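## Task

While C3 stays pressed most of the way down, play D#4, then D4, then G4, then E4; C3 may be released only after that. The keyboard spans C3 (player's left end) to C5 (player's right end). A key counts as played once it is pushed most of the way down, and nothing reports this. The run fails on any wrong note, any note played a second time, two keys sounding at the same moment, or any note after the last one. Anything that holds only because the robot keeps it there at the end does not count.

## Robot and tools

ROBOT. Two arms, left_arm and right_arm, face each other across a table. left_arm's base is on the +y side. The names do not refer to image sides. Each arm ends in an identical five-finger right hand, so hand axes and numbers mean the same thing on both.

SCENE FRAME. The origin is on the table top, halfway between the arm bases. z = 0 is the table surface and +z is up. Positions are in metres and orientations are quaternions (w, x, y, z). Printed positions may be slightly off, more so at long reach.

HAND POINT. This is the spot where the index pad meets the thumb tip in a pinch, 0.05 m in front of the palm. Its +z runs along the straightened fingers, which extend 0.06 to 0.07 m past it. Its +y points out of the palm. Its +x runs across the palm toward the little finger. A wrist bracket on the little-finger side sticks out 0.03 m beyond the point along +y and 0.11 m across the palm, and it can collide with things.

execute_actions(actions). The argument is a list of actions. Each action is a table of up to 15 rows, and each row is applied for one 1/30 s step. If a table has fewer than 15 rows, its last row repeats for the remaining steps.

Each row is one flat list of 28 numbers in [-1, 1] covering both arms, even if only one arm moves. The order is: left_arm dx, dy, dz, rx, ry, rz; left_gripper little, ring, middle, index, thumb_bend, thumb_turn, force_limit, speed. Then the same 14 follow for right_arm and right_gripper.

dx to rz are an offset, not a pose. They are measured from that hand point's pose at the start of the action, along the hand point's own axes. For a call's first action, the start is the last pose reported in this scene. Every row counts from that start, not from the row before it. A value of 1.0 equals 0.6 m or 180 degrees, and rx, ry, rz form one rotation vector. Each step the command is clipped to within 100 mm and 16 degrees of the measured pose. Motion trails the commands by about 0.17 s. An empty list only returns the current state and images.

The eight hand numbers are absolute targets, not offsets. For fingers and thumb_bend, +1 is straight and -1 fully curled. For thumb_turn, +1 is beside the palm and -1 is across in front of it. A pinch is roughly index -0.22, thumb_bend -0.75, thumb_turn -0.57. force_limit maps -1 to about 0 N and +1 to 10 N at the fingertip (15 N for the thumb). speed maps -1 to nearly still and +1 to a full stroke in 0.6 s. No value means unchanged: to keep a hand as it is, repeat its last eight numbers. If none have been sent yet, send hand_measured followed by hand_force_limit and hand_speed.

move(target, speed, stop_force, blocking). target is one 28-number row laid out as above. Its pose entries are offsets from the last reported pose, in hand-point axes. Both arms follow straight paths that finish together, taking 0.5 to 10 s. speed is in m/s, from 0.002 to 0.5 (default 0.25); turning is capped at twice that value in rad/s. stop_force is in N, from 9 to 40, and applies to both arms. An arm's path ends when its wrist sensor feels that much extra push against the motion. The arm then backs off to where it was two steps earlier. Do not rely on stop_force while the hand is rotating. Leave it out when lifting off a surface. It is refused during the first 0.2 s and cannot be combined with blocking=false. With blocking=false the call returns after 0.5 s. Use wait(0) to check progress, or stop to brake. The move: line reports how each arm ended: done, off_target, moving, held, fault or contact. limits=paced means the command was clipped; limits=held means some steps were blocked.

OTHER TOOLS. wait(seconds), 0 to 10, holds the last commands. stop brakes a running move. zoom_image(camera, region) takes region [x0, y0, x1, y1] in pixels, at most 504 by 504. show_instructions shows the reference pages. finished_scene(scene) ends the current scene; pass its number. It cannot be undone, so only call it once the notes are done.

CAMERAS. cam_high, cam_left_wrist and cam_right_wrist each give 672x504 images. Calibration matrices (K and T_world_to_cam) are provided. Use them to project the key positions of C3, the target notes and the hand points into the images.

RESULTS. Each arm's state gives hand-point position, quaternion and velocities. A Hand target line gives the pose the controller is currently steering toward. A pose unreachable line means a clearance check changed or blocked a command. Wrist force and torque are read in the hand point's axes. They carry up to about 4 N offset and 2.4 N noise, and saturate near 50 N. Joint torques are rough and never zero.

hand_measured, hand_stopped_by and hand_load_n each list six values in finger order. hand_stopped_by reads moving, target, force, stalled or fault. hand_load_n is positive when something pushes a finger open. MOTOR HOT appears at 70 °C; at 85 °C the arm is braked until it cools.

CAUTIONS. The arms are stiff, so aiming even slightly below a key's stop can cause a fault. Press keys slowly, by a limited depth, using a fingertip, or use stop_force with a low speed. A fault happens if a joint reaches its limit (136 N m for shoulder and elbow, 25.4 N m for the wrists) or an outside force reaches 150 N. The arm then halts for 10 s. Never let the two arms strike or push against each other. Do not knock anything off the table.

KEYS. Keep C3 held down throughout; one arm holding it while the other plays works. Lift each note fully before pressing the next. Do not brush neighbouring keys, and never sound a key twice. Do not touch any key after the final note.

Each tool is called as a command line: name --argument value for each argument, lists and objects as JSON in quotes; but a table of rows of numbers goes row by row, as --pt "numbers of a row", without its own name.

Reference images:

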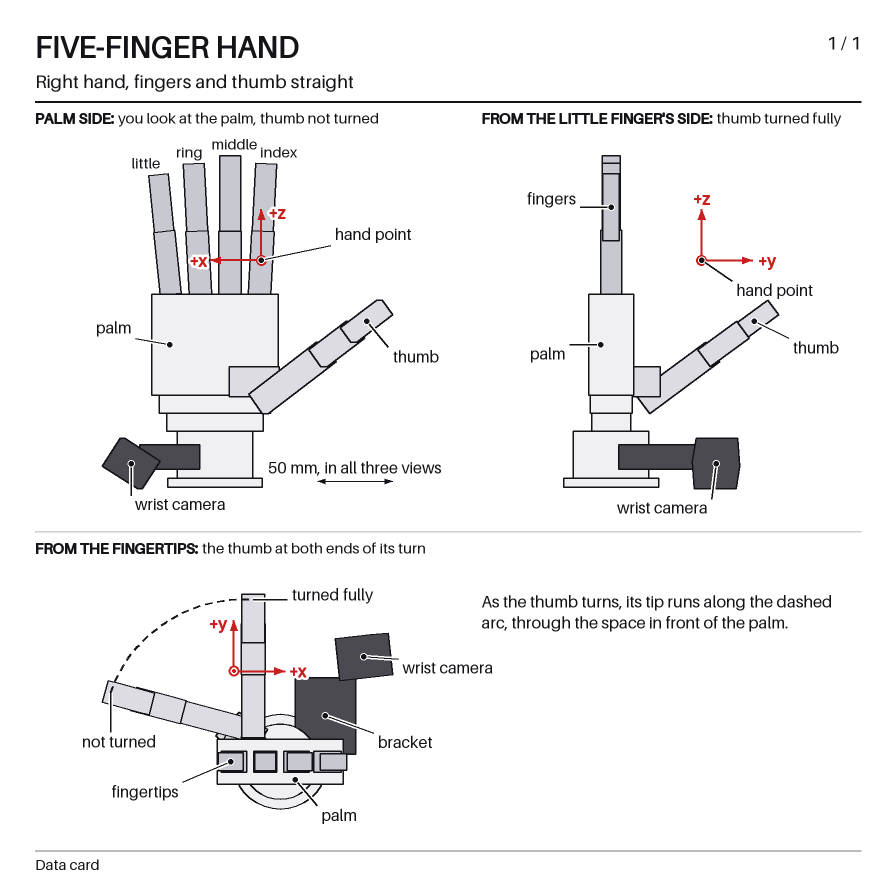

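## Session

execute_actions --actions '[]'

Scene clock: 0.00 s.
left_arm: end_effector_position=(+0.2702, +0.4982, +0.4753) hand_measured=(+1.000, +1.000, +1.000, +1.000, +1.000, +1.000) hand_load_n=(+0.0, +0.0, +0.0, +0.0, +0.0, +0.0) hand_stopped_by=(target, target, target, target, target, target) hand_force_limit=0.00 hand_speed=-0.80 end_effector_quat_wxyz=(+0.007, +0.254, +0.967, +0.007) end_effector_velocity=(+0.000, -0.000, -0.000) end_effector_angular_velocity=(-0.000, +0.000, -0.000) | right_arm: end_effector_position=(+0.0964, -0.3058, +0.4840) hand_measured=(+1.000, +1.000, +1.000, +1.000, +1.000, +1.000) hand_load_n=(+0.0, +0.0, +0.0, +0.0, +0.0, +0.0) hand_stopped_by=(target, target, target, target, target, target) hand_force_limit=0.00 hand_speed=-0.80 end_effector_quat_wxyz=(-0.014, -0.378, +0.926, +0.004) end_effector_velocity=(-0.000, -0.001, +0.001) end_effector_angular_velocity=(+0.001, -0.003, -0.002)
Joint positions: left_arm=[ 0.566 -1.711  1.343  1.935  1.551 -1.897] | right_arm=[-1.195 -1.695  1.312  1.981  1.56  -1.878]
Joint velocities: left_arm=[-0.     0.     0.    -0.001  0.001  0.   ] | right_arm=[-0.001 -0.003  0.    -0.     0.     0.   ]
Joint torques (N m, as the arm reports them, + toward a larger angle): no reading
Motor temperatures (°C, as the motors report them): left_arm=[24 26 24 29 34 34] | right_arm=[27 25 28 34 37 32]
Wrist force (N, on the end effector, along its own x y z axes, offset not removed): no reading
Wrist torque (N m, same axes, about the end effector's origin, offset not removed): no reading
Hand target (left_arm): +0.270, +0.498, +0.475; +0.007, +0.254, +0.967, +0.007
Hand target (right_arm): +0.096, -0.306, +0.484; -0.014, -0.378, +0.926, +0.004

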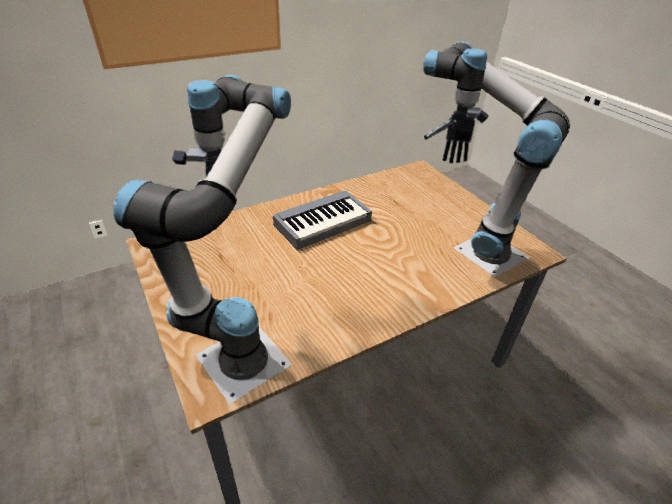

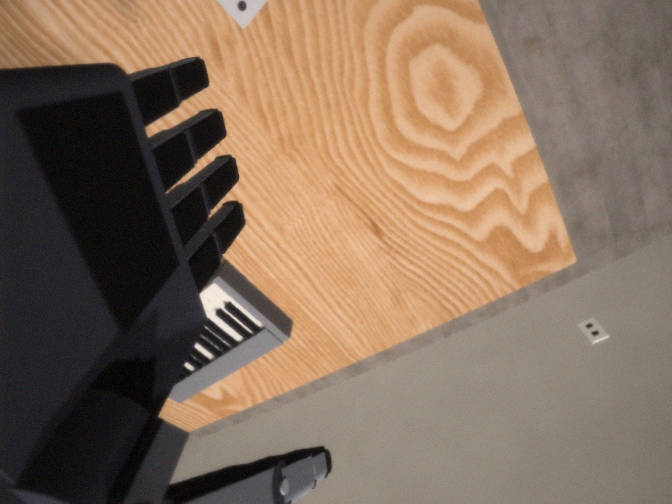

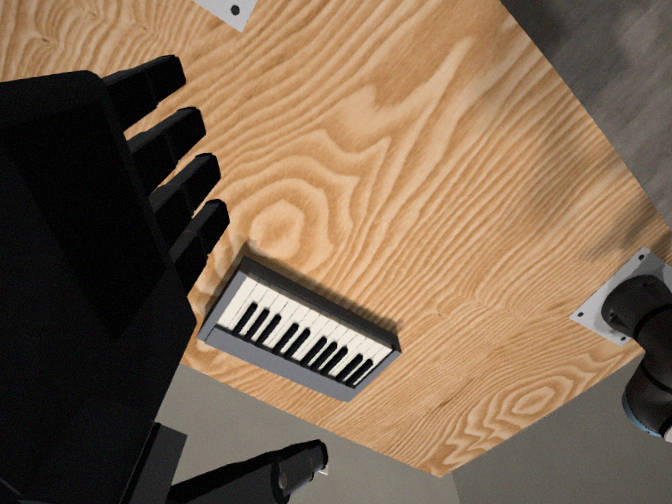

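zoom_image --camera "cam_high" --region '[260, 180, 390, 260]'

zoom_image --camera "cam_right_wrist" --region '[180, 230, 420, 410]'

zoom_image --camera "cam_left_wrist" --region '[150, 250, 310, 410]'

Region (260, 180, 390, 260) of cam_high's 672x504 image, scaled by 3.877, with more detail than that image has; it fills the top 310 rows of this view, and the rest is white.

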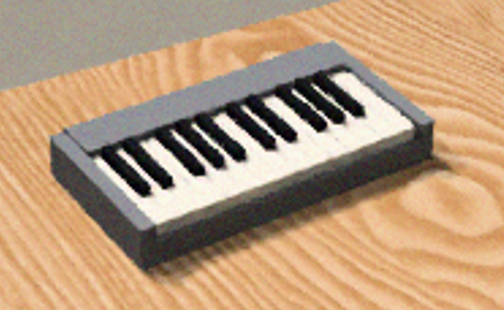

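Region (180, 230, 420, 410) of cam_right_wrist's 672x504 image, scaled by 2.100, with more detail than that image has; it fills the top 378 rows of this view, and the rest is white.

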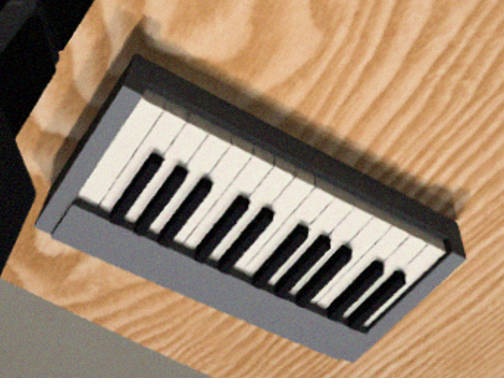

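Region (150, 250, 310, 410) of cam_left_wrist's 672x504 image, scaled by 3.150, with more detail than that image has.

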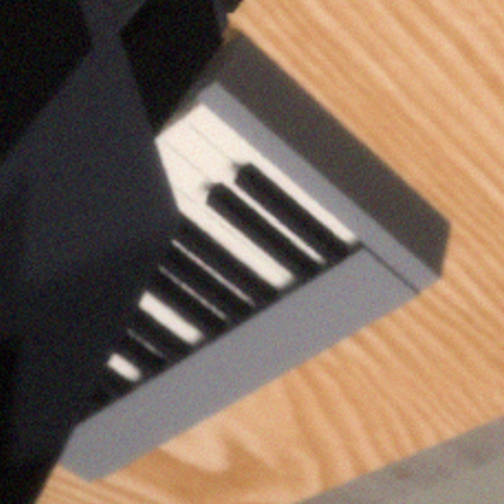

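move --target '[-0.3778,-0.4185,0.6467,0.1871,-0.3487,-0.6198,0.97,0.97,0.97,0.97,1,1,0,-0.5,-0.594,-0.0637,0.651,0.3191,-0.151,-0.2525,0.97,0.97,0.97,0.97,1,1,0,-0.5]' --speed 0.4

Scene clock: 6.83 s.
left_arm: end_effector_position=(+0.3503, +0.1719, +0.0858) hand_measured=(+0.970, +0.970, +0.970, +0.970, +1.000, +1.000) hand_load_n=(+0.0, +0.0, +0.0, +0.0, +0.0, +0.0) hand_stopped_by=(target, target, target, target, target, target) hand_force_limit=0.00 hand_speed=-0.50 end_effector_quat_wxyz=(-0.369, +0.638, -0.585, +0.339) end_effector_velocity=(-0.000, -0.002, -0.001) end_effector_angular_velocity=(-0.000, -0.000, +0.012) | right_arm: end_effector_position=(+0.3658, -0.0841, +0.0847) hand_measured=(+0.970, +0.970, +0.970, +0.970, +1.000, +1.000) hand_load_n=(+0.0, +0.0, +0.0, +0.0, +0.0, +0.0) hand_stopped_by=(target, target, target, target, target, target) hand_force_limit=0.00 hand_speed=-0.50 end_effector_quat_wxyz=(+0.369, -0.639, +0.585, -0.337) end_effector_velocity=(+0.001, +0.000, -0.001) end_effector_angular_velocity=(+0.000, -0.004, +0.004)
Joint positions: left_arm=[-0.017 -1.025  1.722  0.763  0.526 -4.587] | right_arm=[-0.761 -1.086  1.621  0.164  2.251 -2.652]
Joint velocities: left_arm=[-0.001  0.011 -0.01   0.021 -0.001 -0.026] | right_arm=[-0.001  0.     0.003 -0.01  -0.002 -0.007]
Joint torques (N m, as the arm reports them, + toward a larger angle): left_arm=[ 10.21 -24.98 -21.16   5.24  -4.38  -2.49] | right_arm=[ -7.44 -27.98  -2.68  -2.18  -1.56  -2.01]
Motor temperatures (°C, as the motors report them): left_arm=[24 26 24 29 34 34] | right_arm=[27 25 28 34 37 32]
Wrist force (N, on the end effector, along its own x y z axes, offset not removed): left_arm=[2.3 -0.8 -1.9] | right_arm=[2.4 2.4 1.0]
Wrist torque (N m, same axes, about the end effector's origin, offset not removed): left_arm=[-0.23 -0.59 0.08] | right_arm=[0.36 -0.39 0.19]
Hand target (left_arm): +0.350, +0.172, +0.086; -0.369, +0.639, -0.584, +0.338
Hand target (right_arm): +0.366, -0.084, +0.085; -0.369, +0.639, -0.585, +0.337
Off the commanded pose (left_arm): 0.001 m, 0 deg.
Off the commanded pose (right_arm): 0.001 m, 0 deg.
move: done
camera_calibration (this result's frames):
cam_left_wrist: T_world_to_cam=[[-0.470351, 0.0363628, -0.88173, 0.237767], [-0.493454, 0.817513, 0.296943, 0.0076023], [0.731623, 0.574761, -0.366575, -0.188407], [0, 0, 0, 1]] pos_world=[0.253428, 0.0934283, 0.138323]
cam_right_wrist: T_world_to_cam=[[-0.51382, 0.0540683, -0.856192, 0.257591], [-0.482701, 0.806828, 0.34063, 0.220941], [0.709217, 0.588307, -0.388466, -0.0432754], [0, 0, 0, 1]] pos_world=[0.269695, -0.166729, 0.128477]

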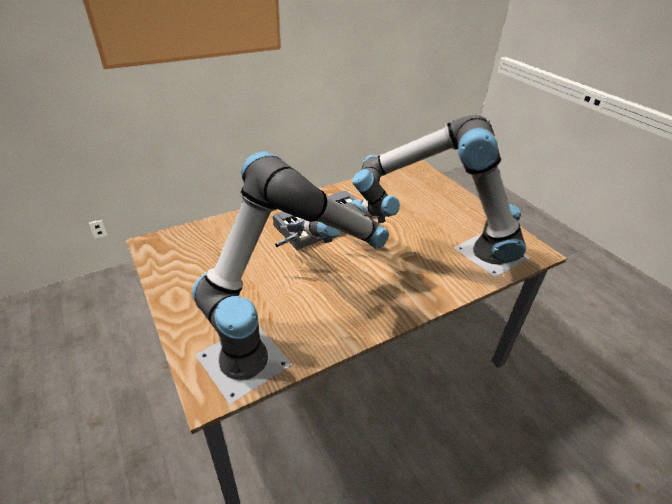

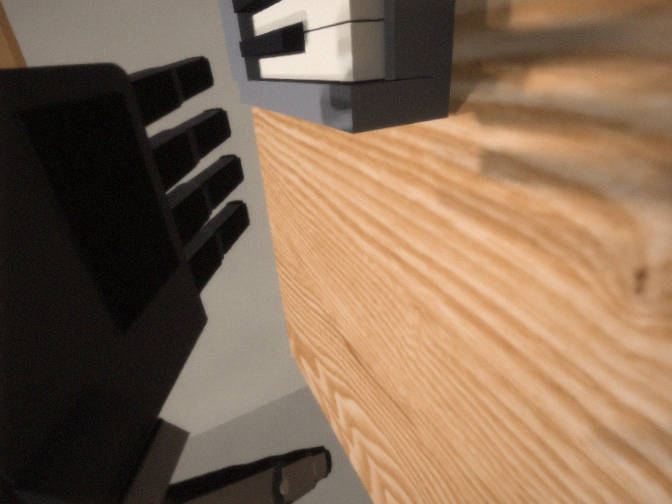

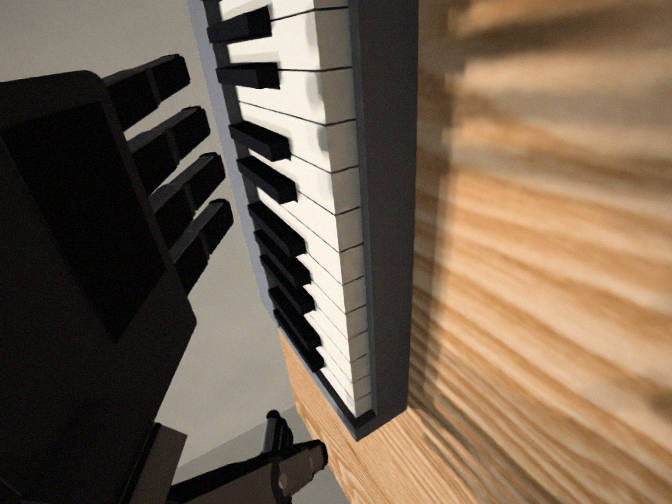

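zoom_image --camera "cam_high" --region '[260, 150, 420, 270]'

zoom_image --camera "cam_left_wrist" --region '[180, 0, 470, 200]'

zoom_image --camera "cam_right_wrist" --region '[150, 0, 430, 280]'

Region (260, 150, 420, 270) of cam_high's 672x504 image, scaled by 3.150, with more detail than that image has; it fills the top 378 rows of this view, and the rest is white.

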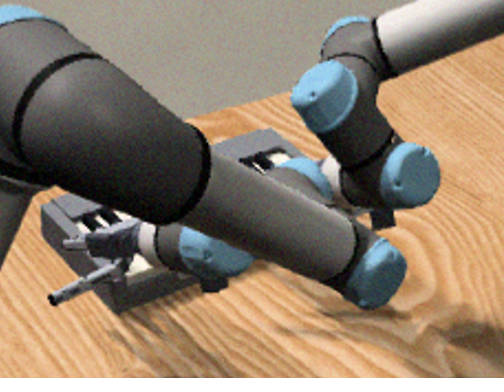

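Region (180, 0, 470, 200) of cam_left_wrist's 672x504 image, scaled by 1.738, with more detail than that image has; it fills the top 348 rows of this view, and the rest is white.

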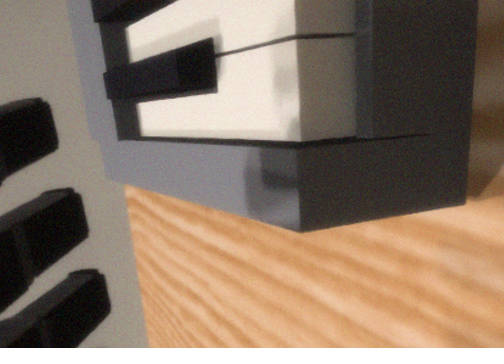

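Region (150, 0, 430, 280) of cam_right_wrist's 672x504 image, scaled by 1.800, with more detail than that image has.

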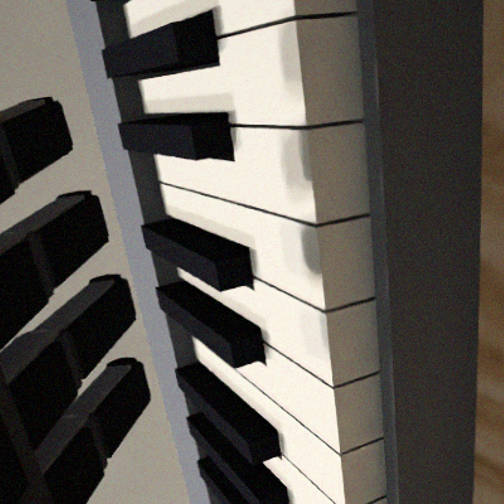

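zoom_image --camera "cam_right_wrist" --region '[220, 100, 340, 220]'

zoom_image --camera "cam_left_wrist" --region '[180, 0, 400, 150]'

Region (220, 100, 340, 220) of cam_right_wrist's 672x504 image, scaled by 4.200, with more detail than that image has.

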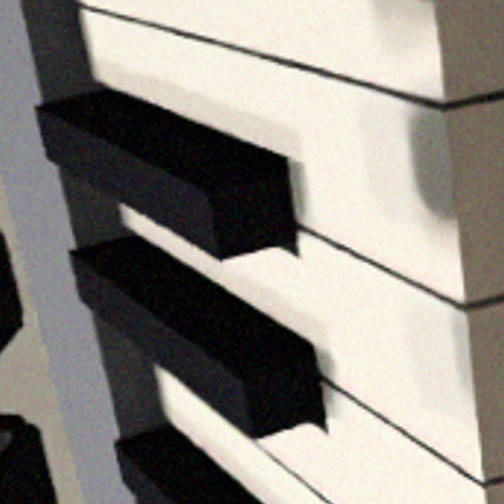

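Region (180, 0, 400, 150) of cam_left_wrist's 672x504 image, scaled by 2.291, with more detail than that image has; it fills the top 344 rows of this view, and the rest is white.

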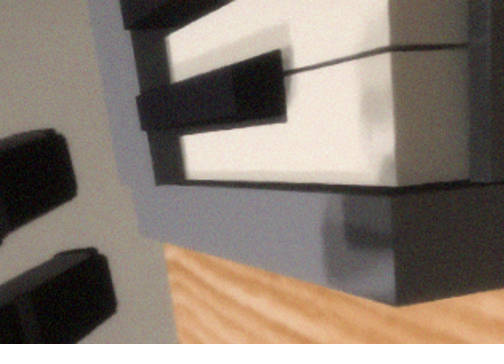

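move --target '[0.0033,0.0665,0.0381,0,0,0,0.97,-1,-1,-1,1,1,0,1,0.0347,-0.0028,0.0915,0,0,0,0.97,0.97,0.97,0.97,1,1,0,-0.5]' --speed 0.08

Scene clock: 10.93 s.
left_arm: end_effector_position=(+0.3502, +0.1699, +0.0400) hand_measured=(+0.970, -1.000, -1.000, -1.000, +1.000, +1.000) hand_load_n=(+0.0, +0.0, +0.0, +0.0, +0.0, +0.0) hand_stopped_by=(target, target, target, target, target, target) hand_force_limit=0.00 hand_speed=1.00 end_effector_quat_wxyz=(-0.368, +0.638, -0.585, +0.339) end_effector_velocity=(-0.000, -0.000, -0.002) end_effector_angular_velocity=(+0.002, +0.000, -0.001) | right_arm: end_effector_position=(+0.4156, -0.1006, +0.0587) hand_measured=(+0.970, +0.970, +0.970, +0.970, +1.000, +1.000) hand_load_n=(+0.0, +0.0, +0.0, +0.0, +0.0, +0.0) hand_stopped_by=(target, target, target, target, target, target) hand_force_limit=0.00 hand_speed=-0.50 end_effector_quat_wxyz=(+0.369, -0.639, +0.585, -0.337) end_effector_velocity=(+0.001, -0.000, -0.001) end_effector_angular_velocity=(-0.000, +0.000, +0.002)
Joint positions: left_arm=[-0.017 -0.947  1.741  0.668  0.526 -4.588] | right_arm=[-0.863 -1.05   1.634  0.069  2.172 -2.732]
Joint velocities: left_arm=[-0.001  0.005  0.    -0.004  0.     0.001] | right_arm=[-0.003  0.002  0.    -0.003 -0.003 -0.003]
Joint torques (N m, as the arm reports them, + toward a larger angle): left_arm=[  5.77 -27.58  -5.94   0.17   1.1    2.91] | right_arm=[ -8.4  -29.24 -18.96  -2.41  -2.04  -2.25]
Motor temperatures (°C, as the motors report them): left_arm=[24 26 24 29 34 34] | right_arm=[27 25 28 34 37 32]
Wrist force (N, on the end effector, along its own x y z axes, offset not removed): left_arm=[0.8 -0.5 1.5] | right_arm=[0.0 1.7 1.4]
Wrist torque (N m, same axes, about the end effector's origin, offset not removed): left_arm=[-0.37 -0.22 -0.05] | right_arm=[0.14 -0.08 -0.06]
Hand target (left_arm): +0.350, +0.170, +0.040; -0.369, +0.638, -0.585, +0.339
Hand target (right_arm): +0.416, -0.101, +0.059; -0.369, +0.639, -0.585, +0.337
Off the commanded pose (left_arm): 0.000 m, 0 deg.
Off the commanded pose (right_arm): 0.000 m, 0 deg.
move: done
camera_calibration (this result's frames):
cam_left_wrist: T_world_to_cam=[[-0.47035, 0.0364084, -0.881729, 0.197426], [-0.493371, 0.817564, 0.296943, 0.0227871], [0.731681, 0.574686, -0.366578, -0.204008], [0, 0, 0, 1]] pos_world=[0.253371, 0.0914227, 0.0925252]
cam_right_wrist: T_world_to_cam=[[-0.513758, 0.0538975, -0.85624, 0.261786], [-0.482713, 0.806906, 0.340427, 0.267195], [0.709254, 0.588215, -0.388538, -0.0790431], [0, 0, 0, 1]] pos_world=[0.319535, -0.183217, 0.10248]

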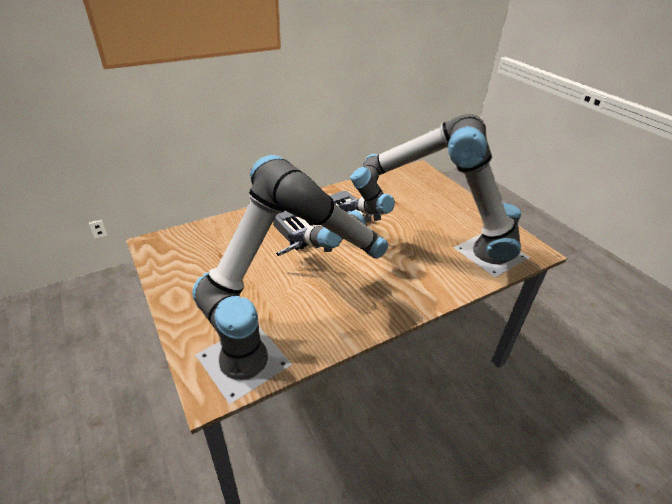

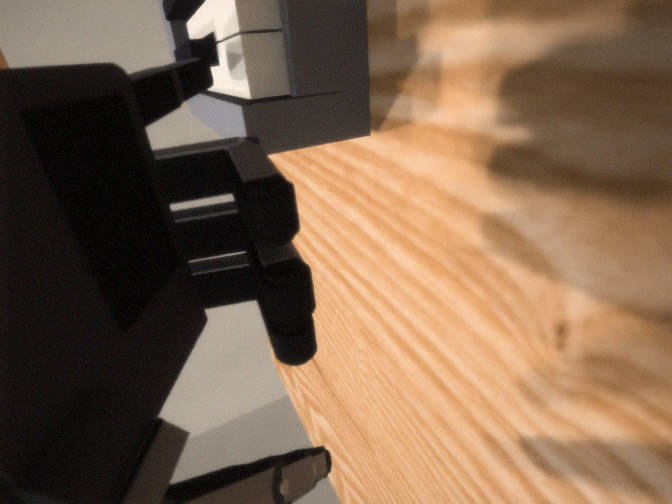

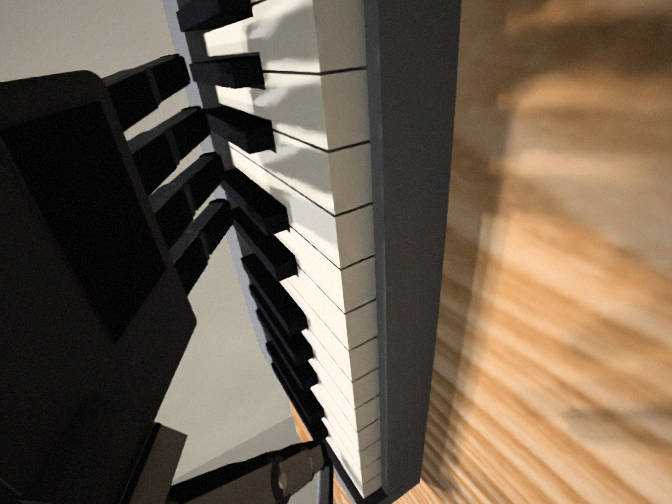

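zoom_image --camera "cam_left_wrist" --region '[150, 0, 310, 150]'

zoom_image --camera "cam_right_wrist" --region '[190, 130, 360, 300]'

Region (150, 0, 310, 150) of cam_left_wrist's 672x504 image, scaled by 3.150, with more detail than that image has; it fills the top 472 rows of this view, and the rest is white.

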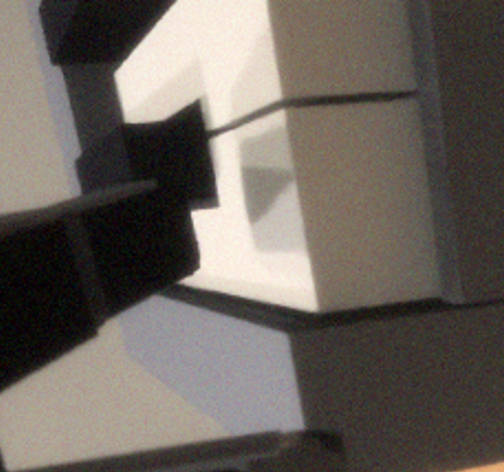

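Region (190, 130, 360, 300) of cam_right_wrist's 672x504 image, scaled by 2.965, with more detail than that image has.

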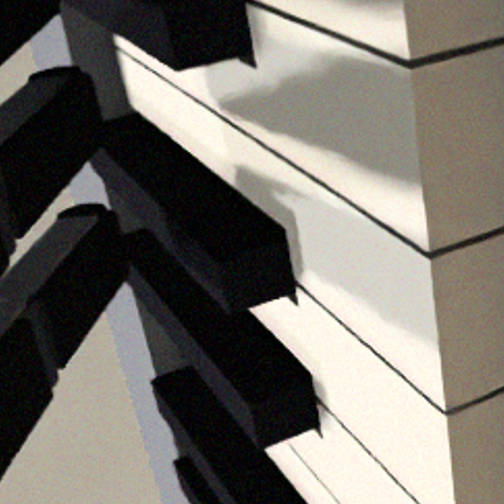

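execute_actions --actions '[[[0.0025,0,0,0,0,0,0.97,-1,-1,-1,1,1,-0.4,-0.6,0,0,0,0,0,0,0.97,0.97,0.97,0.90,1,1,-0.9,-0.7],[0.0025,0,0,0,0,0,0.97,-1,-1,-1,1,1,-0.4,-0.6,0,0,0,0,0,0,0.97,0.97,0.97,0.90,1,1,-0.9,-0.7],[0.0025,0,0,0,0,0,0.97,-1,-1,-1,1,1,-0.4,-0.6,0,0,0,0,0,0,0.97,0.97,0.97,0.90,1,1,-0.9,-0.7],[0.0025,0,0,0,0,0,0.97,-1,-1,-1,1,1,-0.4,-0.6,0,0,0,0,0,0,0.97,0.97,0.97,0.90,1,1,-0.9,-0.7],[0.0025,0,0,0,0,0,0.97,-1,-1,-1,1,1,-0.4,-0.6,0,0,0,0,0,0,0.97,0.97,0.97,0.90,1,1,-0.9,-0.7],[0.0025,0,0,0,0,0,0.82,-1,-1,-1,1,1,-0.4,-0.6,0,0,0,0,0,0,0.97,0.97,0.97,0.90,1,1,-0.9,-0.7]]]'

zoom_image --camera "cam_left_wrist" --region '[150, 0, 310, 150]'

zoom_image --camera "cam_right_wrist" --region '[190, 130, 360, 300]'

Scene clock: 12.20 s.
left_arm: end_effector_position=(+0.3504, +0.1684, +0.0400) hand_measured=(+0.822, -1.000, -1.000, -1.000, +1.000, +1.000) hand_load_n=(+0.5, +0.0, +0.0, +0.0, +0.0, +0.0) hand_stopped_by=(moving, target, target, target, target, target) hand_force_limit=-0.40 hand_speed=-0.60 end_effector_quat_wxyz=(-0.368, +0.638, -0.585, +0.339) end_effector_velocity=(-0.001, -0.001, -0.000) end_effector_angular_velocity=(+0.000, -0.000, -0.002) | right_arm: end_effector_position=(+0.4157, -0.1006, +0.0586) hand_measured=(+0.970, +0.970, +0.970, +0.900, +1.000, +1.000) hand_load_n=(+0.0, +0.0, +0.0, +0.0, +0.0, +0.0) hand_stopped_by=(target, target, target, target, target, target) hand_force_limit=-0.90 hand_speed=-0.70 end_effector_quat_wxyz=(+0.369, -0.639, +0.585, -0.337) end_effector_velocity=(-0.000, -0.000, -0.000) end_effector_angular_velocity=(-0.001, +0.001, -0.000)
Joint positions: left_arm=[-0.018 -0.944  1.736  0.671  0.526 -4.589] | right_arm=[-0.863 -1.05   1.634  0.069  2.172 -2.732]
Joint velocities: left_arm=[-0.002  0.001 -0.001  0.001 -0.    -0.   ] | right_arm=[-0.    -0.     0.001  0.001  0.     0.   ]
Joint torques (N m, as the arm reports them, + toward a larger angle): left_arm=[-10.79 -26.26 -20.92   5.24  -0.05  -2.5 ] | right_arm=[ 11.37 -50.25  -3.1    3.     2.62   1.99]
Motor temperatures (°C, as the motors report them): left_arm=[24 26 24 29 34 34] | right_arm=[27 25 28 34 37 32]
Wrist force (N, on the end effector, along its own x y z axes, offset not removed): left_arm=[1.6 -1.1 -0.7] | right_arm=[-0.8 1.3 0.0]
Wrist torque (N m, same axes, about the end effector's origin, offset not removed): left_arm=[-0.20 -0.35 0.00] | right_arm=[0.18 0.13 -0.07]
Hand target (left_arm): +0.350, +0.168, +0.040; -0.368, +0.638, -0.585, +0.339
Hand target (right_arm): +0.416, -0.101, +0.059; -0.369, +0.639, -0.585, +0.337
Off the commanded pose (left_arm): 0.000 m, 0 deg.
Off the commanded pose (right_arm): 0.000 m, 0 deg.
camera_calibration (this result's frames):
cam_left_wrist: T_world_to_cam=[[-0.470372, 0.0364092, -0.881717, 0.197545], [-0.493377, 0.817553, 0.296963, 0.0240524], [0.731662, 0.574702, -0.36659, -0.203264], [0, 0, 0, 1]] pos_world=[0.253507, 0.0899598, 0.0925212]
cam_right_wrist: T_world_to_cam=[[-0.513781, 0.0538699, -0.856228, 0.261768], [-0.482695, 0.806924, 0.34041, 0.267217], [0.709249, 0.588193, -0.38858, -0.0791117], [0, 0, 0, 1]] pos_world=[0.319586, -0.183193, 0.102428]

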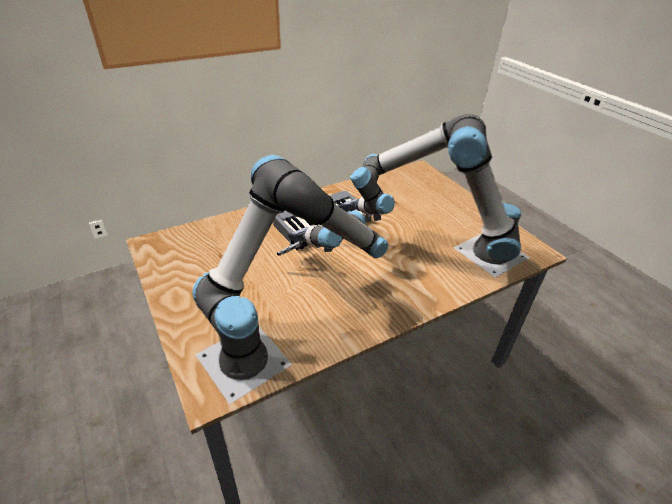

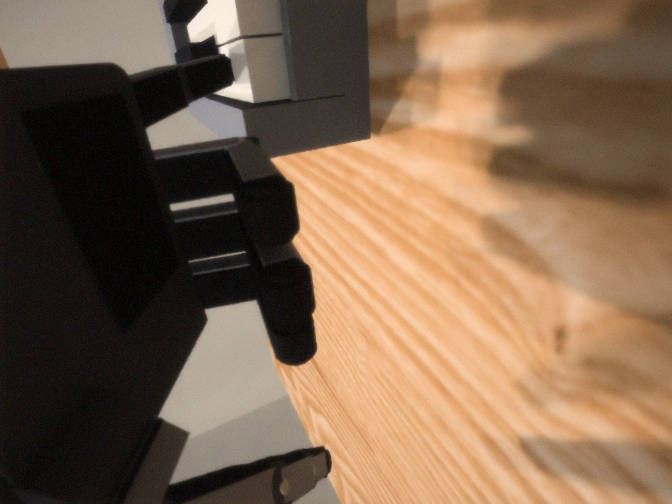

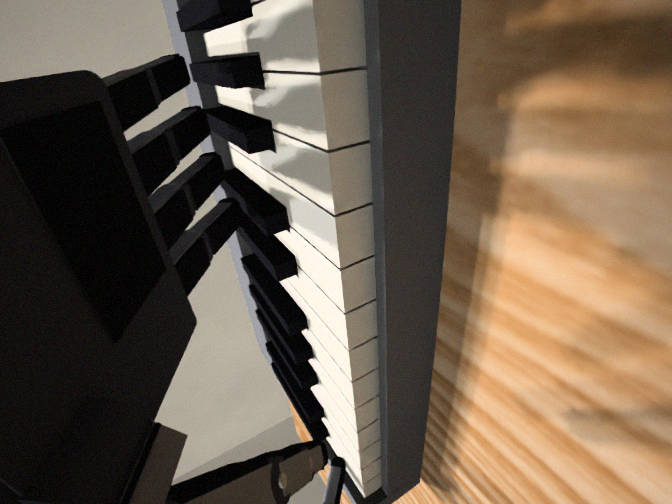

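Region (150, 0, 310, 150) of cam_left_wrist's 672x504 image, scaled by 3.150, with more detail than that image has; it fills the top 472 rows of this view, and the rest is white.

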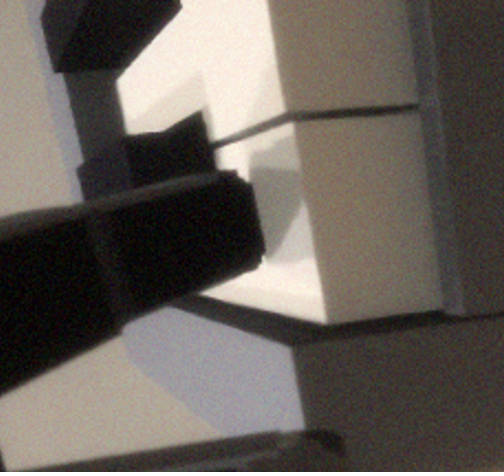

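Region (190, 130, 360, 300) of cam_right_wrist's 672x504 image, scaled by 2.965, with more detail than that image has.

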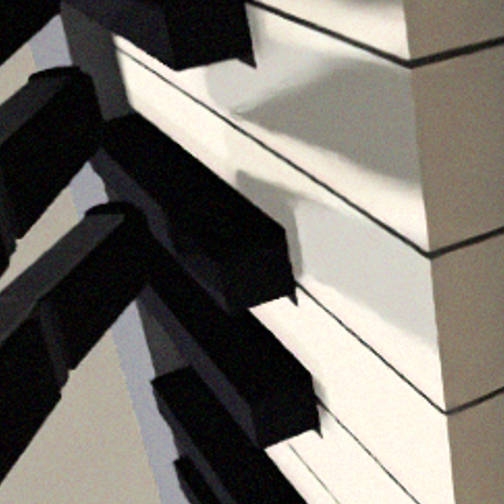

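execute_actions --actions '[[[0,0,0,0,0,0,0.40,-1,-1,-1,1,1,-0.4,-0.6,0,0,0,0,0,0,0.97,0.97,0.97,0.82,1,1,-0.92,-0.8]]]'

zoom_image --camera "cam_left_wrist" --region '[150, 0, 310, 150]'

zoom_image --camera "cam_right_wrist" --region '[190, 130, 360, 300]'

Scene clock: 16.33 s.
left_arm: end_effector_position=(+0.3504, +0.1684, +0.0400) hand_measured=(+0.624, -1.000, -1.000, -1.000, +1.000, +1.000) hand_load_n=(+3.5, +0.0, +0.0, +0.0, +0.0, +0.0) hand_stopped_by=(force, target, target, target, target, target) hand_force_limit=-0.40 hand_speed=-0.60 end_effector_quat_wxyz=(-0.368, +0.638, -0.585, +0.339) end_effector_velocity=(-0.000, -0.000, +0.000) end_effector_angular_velocity=(+0.000, +0.000, -0.001) | right_arm: end_effector_position=(+0.4156, -0.1006, +0.0587) hand_measured=(+0.970, +0.970, +0.970, +0.834, +1.000, +1.000) hand_load_n=(+0.0, +0.0, +0.0, +0.5, +0.0, +0.0) hand_stopped_by=(target, target, target, force, target, target) hand_force_limit=-0.92 hand_speed=-0.80 end_effector_quat_wxyz=(+0.369, -0.639, +0.585, -0.337) end_effector_velocity=(+0.000, +0.000, +0.002) end_effector_angular_velocity=(+0.002, -0.002, +0.000)
Joint positions: left_arm=[-0.018 -0.944  1.736  0.671  0.526 -4.589] | right_arm=[-0.863 -1.05   1.634  0.069  2.172 -2.732]
Joint velocities: left_arm=[-0.001  0.    -0.     0.001  0.    -0.   ] | right_arm=[-0.    -0.002 -0.    -0.001 -0.    -0.001]
Joint torques (N m, as the arm reports them, + toward a larger angle): left_arm=[ -4.68 -30.79 -10.79   2.53  -2.2   -1.92] | right_arm=[  5.69 -33.71 -26.78   2.44   2.09   1.41]
Motor temperatures (°C, as the motors report them): left_arm=[24 26 24 29 34 34] | right_arm=[27 25 28 34 37 32]
Wrist force (N, on the end effector, along its own x y z axes, offset not removed): left_arm=[-0.9 -4.2 -2.2] | right_arm=[1.6 1.8 0.1]
Wrist torque (N m, same axes, about the end effector's origin, offset not removed): left_arm=[0.05 -0.02 -0.39] | right_arm=[0.29 -0.21 0.13]
Hand target (left_arm): +0.350, +0.168, +0.040; -0.368, +0.638, -0.585, +0.339
Hand target (right_arm): +0.416, -0.101, +0.059; -0.369, +0.639, -0.585, +0.337
Off the commanded pose (left_arm): 0.000 m, 0 deg.
Off the commanded pose (right_arm): 0.000 m, 0 deg.
camera_calibration (this result's frames):
cam_left_wrist: T_world_to_cam=[[-0.470342, 0.0364086, -0.881733, 0.197541], [-0.493373, 0.817564, 0.296938, 0.0240738], [0.731684, 0.574686, -0.366572, -0.203245], [0, 0, 0, 1]] pos_world=[0.253501, 0.0899281, 0.0925261]
cam_right_wrist: T_world_to_cam=[[-0.513758, 0.0538973, -0.85624, 0.261786], [-0.482712, 0.806906, 0.340427, 0.267195], [0.709254, 0.588215, -0.388538, -0.0790431], [0, 0, 0, 1]] pos_world=[0.319535, -0.183217, 0.10248]

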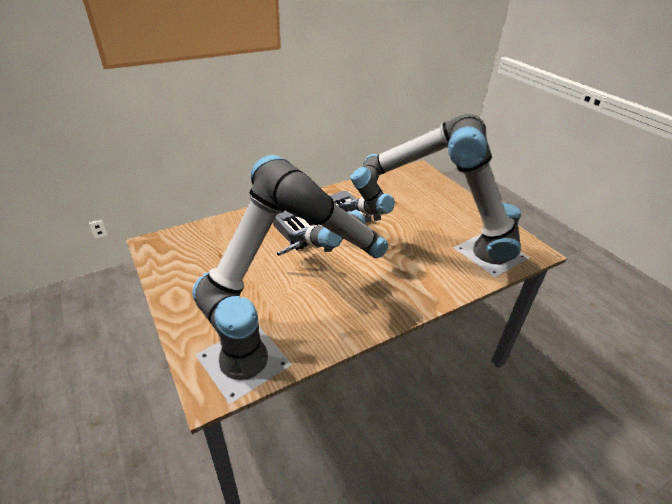

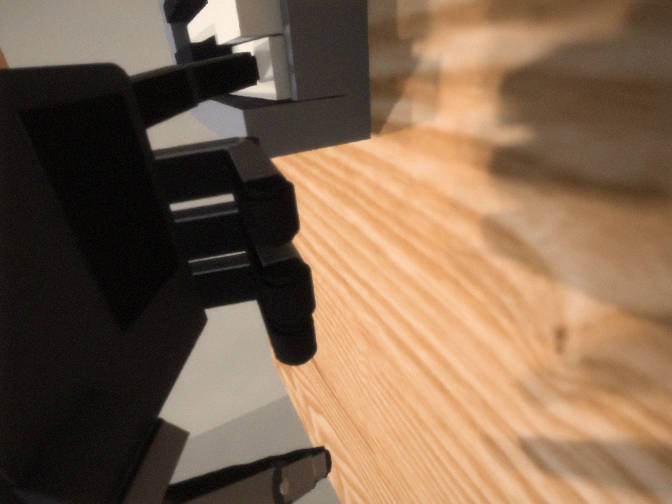

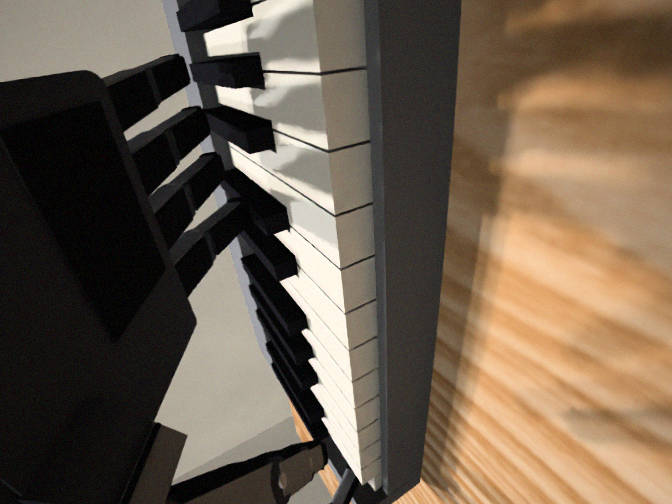

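Region (150, 0, 310, 150) of cam_left_wrist's 672x504 image, scaled by 3.150, with more detail than that image has; it fills the top 472 rows of this view, and the rest is white.

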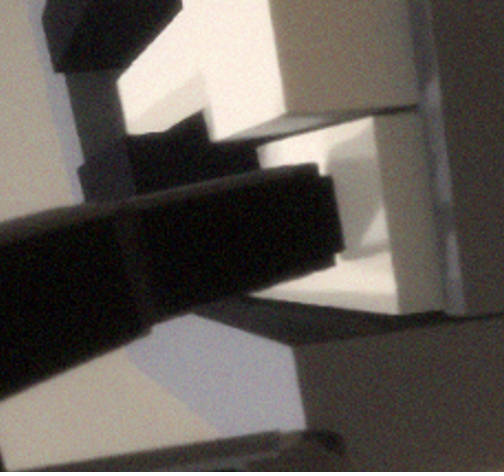

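Region (190, 130, 360, 300) of cam_right_wrist's 672x504 image, scaled by 2.965, with more detail than that image has.

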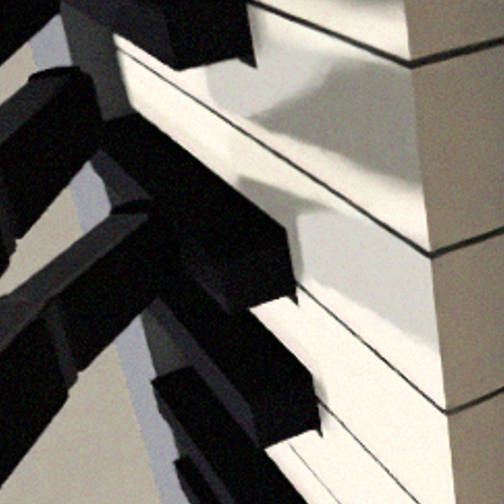

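execute_actions --actions '[[[0,0,0,0,0,0,0.40,-1,-1,-1,1,1,-0.4,-0.6,0,0,0,0,0,0,0.97,0.97,0.97,0.55,1,1,-0.4,-0.6]]]'

zoom_image --camera "cam_right_wrist" --region '[190, 130, 360, 300]'

Scene clock: 16.93 s.
left_arm: end_effector_position=(+0.3504, +0.1684, +0.0400) hand_measured=(+0.624, -1.000, -1.000, -1.000, +1.000, +1.000) hand_load_n=(+3.0, +0.0, +0.0, +0.0, +0.0, +0.0) hand_stopped_by=(force, target, target, target, target, target) hand_force_limit=-0.40 hand_speed=-0.60 end_effector_quat_wxyz=(-0.368, +0.638, -0.585, +0.339) end_effector_velocity=(+0.000, +0.001, +0.001) end_effector_angular_velocity=(+0.002, -0.000, +0.001) | right_arm: end_effector_position=(+0.4156, -0.1006, +0.0587) hand_measured=(+0.970, +0.970, +0.970, +0.706, +1.000, +1.000) hand_load_n=(+0.0, +0.0, +0.0, +9.0, +0.0, +0.0) hand_stopped_by=(target, target, target, force, target, target) hand_force_limit=-0.40 hand_speed=-0.60 end_effector_quat_wxyz=(+0.369, -0.639, +0.585, -0.337) end_effector_velocity=(-0.000, -0.000, +0.000) end_effector_angular_velocity=(-0.002, +0.000, +0.001)
Joint positions: left_arm=[-0.018 -0.944  1.736  0.671  0.526 -4.589] | right_arm=[-0.863 -1.05   1.634  0.069  2.172 -2.732]
Joint velocities: left_arm=[ 0.001 -0.001 -0.     0.002 -0.     0.   ] | right_arm=[ 0.    -0.    -0.     0.001 -0.    -0.002]
Joint torques (N m, as the arm reports them, + toward a larger angle): left_arm=[ -3.22 -31.21  -8.85   1.21  -1.65  -1.78] | right_arm=[  3.96 -30.62 -15.23   2.54   1.01   0.74]
Motor temperatures (°C, as the motors report them): left_arm=[24 26 24 29 34 34] | right_arm=[27 25 28 34 37 32]
Wrist force (N, on the end effector, along its own x y z axes, offset not removed): left_arm=[0.5 -3.5 -2.1] | right_arm=[0.8 -6.0 -1.6]
Wrist torque (N m, same axes, about the end effector's origin, offset not removed): left_arm=[0.03 -0.27 -0.24] | right_arm=[1.03 -0.15 0.07]
Hand target (left_arm): +0.350, +0.168, +0.040; -0.368, +0.638, -0.585, +0.339
Hand target (right_arm): +0.416, -0.101, +0.059; -0.369, +0.639, -0.585, +0.337
Off the commanded pose (left_arm): 0.000 m, 0 deg.
Off the commanded pose (right_arm): 0.000 m, 0 deg.
camera_calibration (this result's frames):
cam_left_wrist: T_world_to_cam=[[-0.470342, 0.0364089, -0.881733, 0.197541], [-0.493373, 0.817564, 0.296939, 0.0240737], [0.731684, 0.574686, -0.366572, -0.203245], [0, 0, 0, 1]] pos_world=[0.253501, 0.0899281, 0.0925261]
cam_right_wrist: T_world_to_cam=[[-0.513698, 0.0539477, -0.856273, 0.261813], [-0.482716, 0.806904, 0.340429, 0.267182], [0.709295, 0.588215, -0.388463, -0.0790846], [0, 0, 0, 1]] pos_world=[0.31956, -0.183196, 0.102505]

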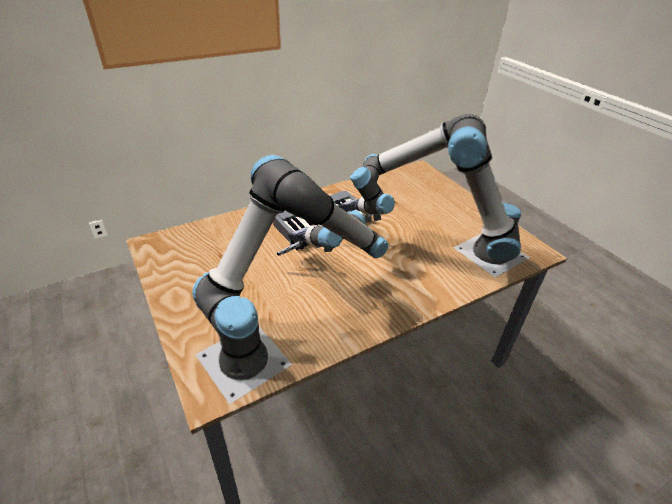

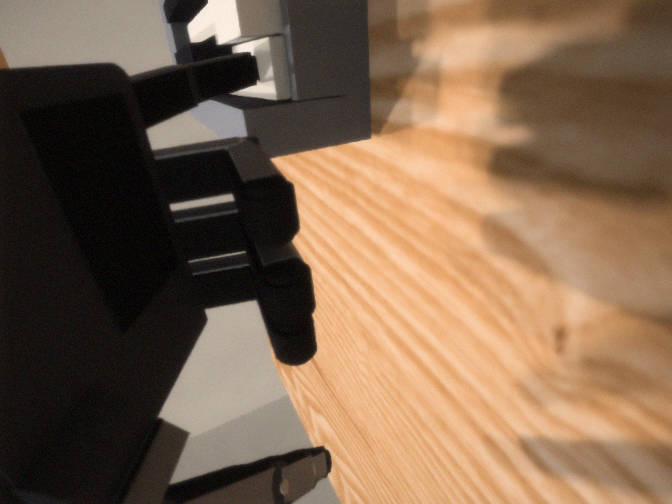

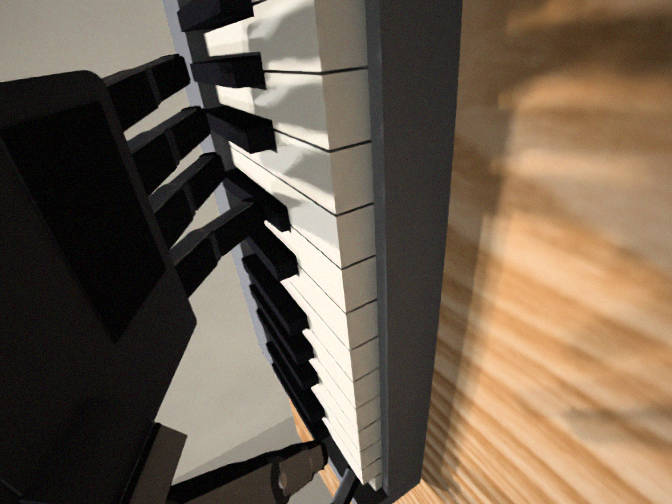

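Region (190, 130, 360, 300) of cam_right_wrist's 672x504 image, scaled by 2.965, with more detail than that image has.

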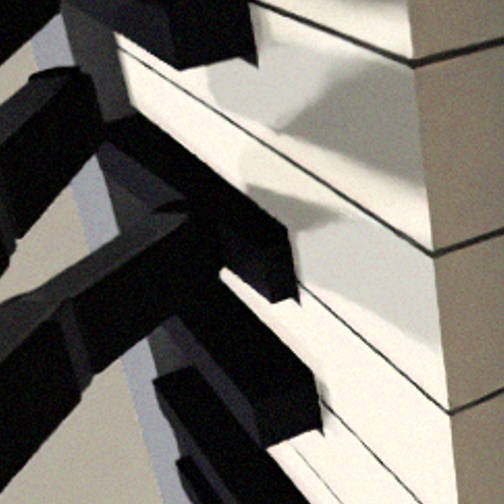

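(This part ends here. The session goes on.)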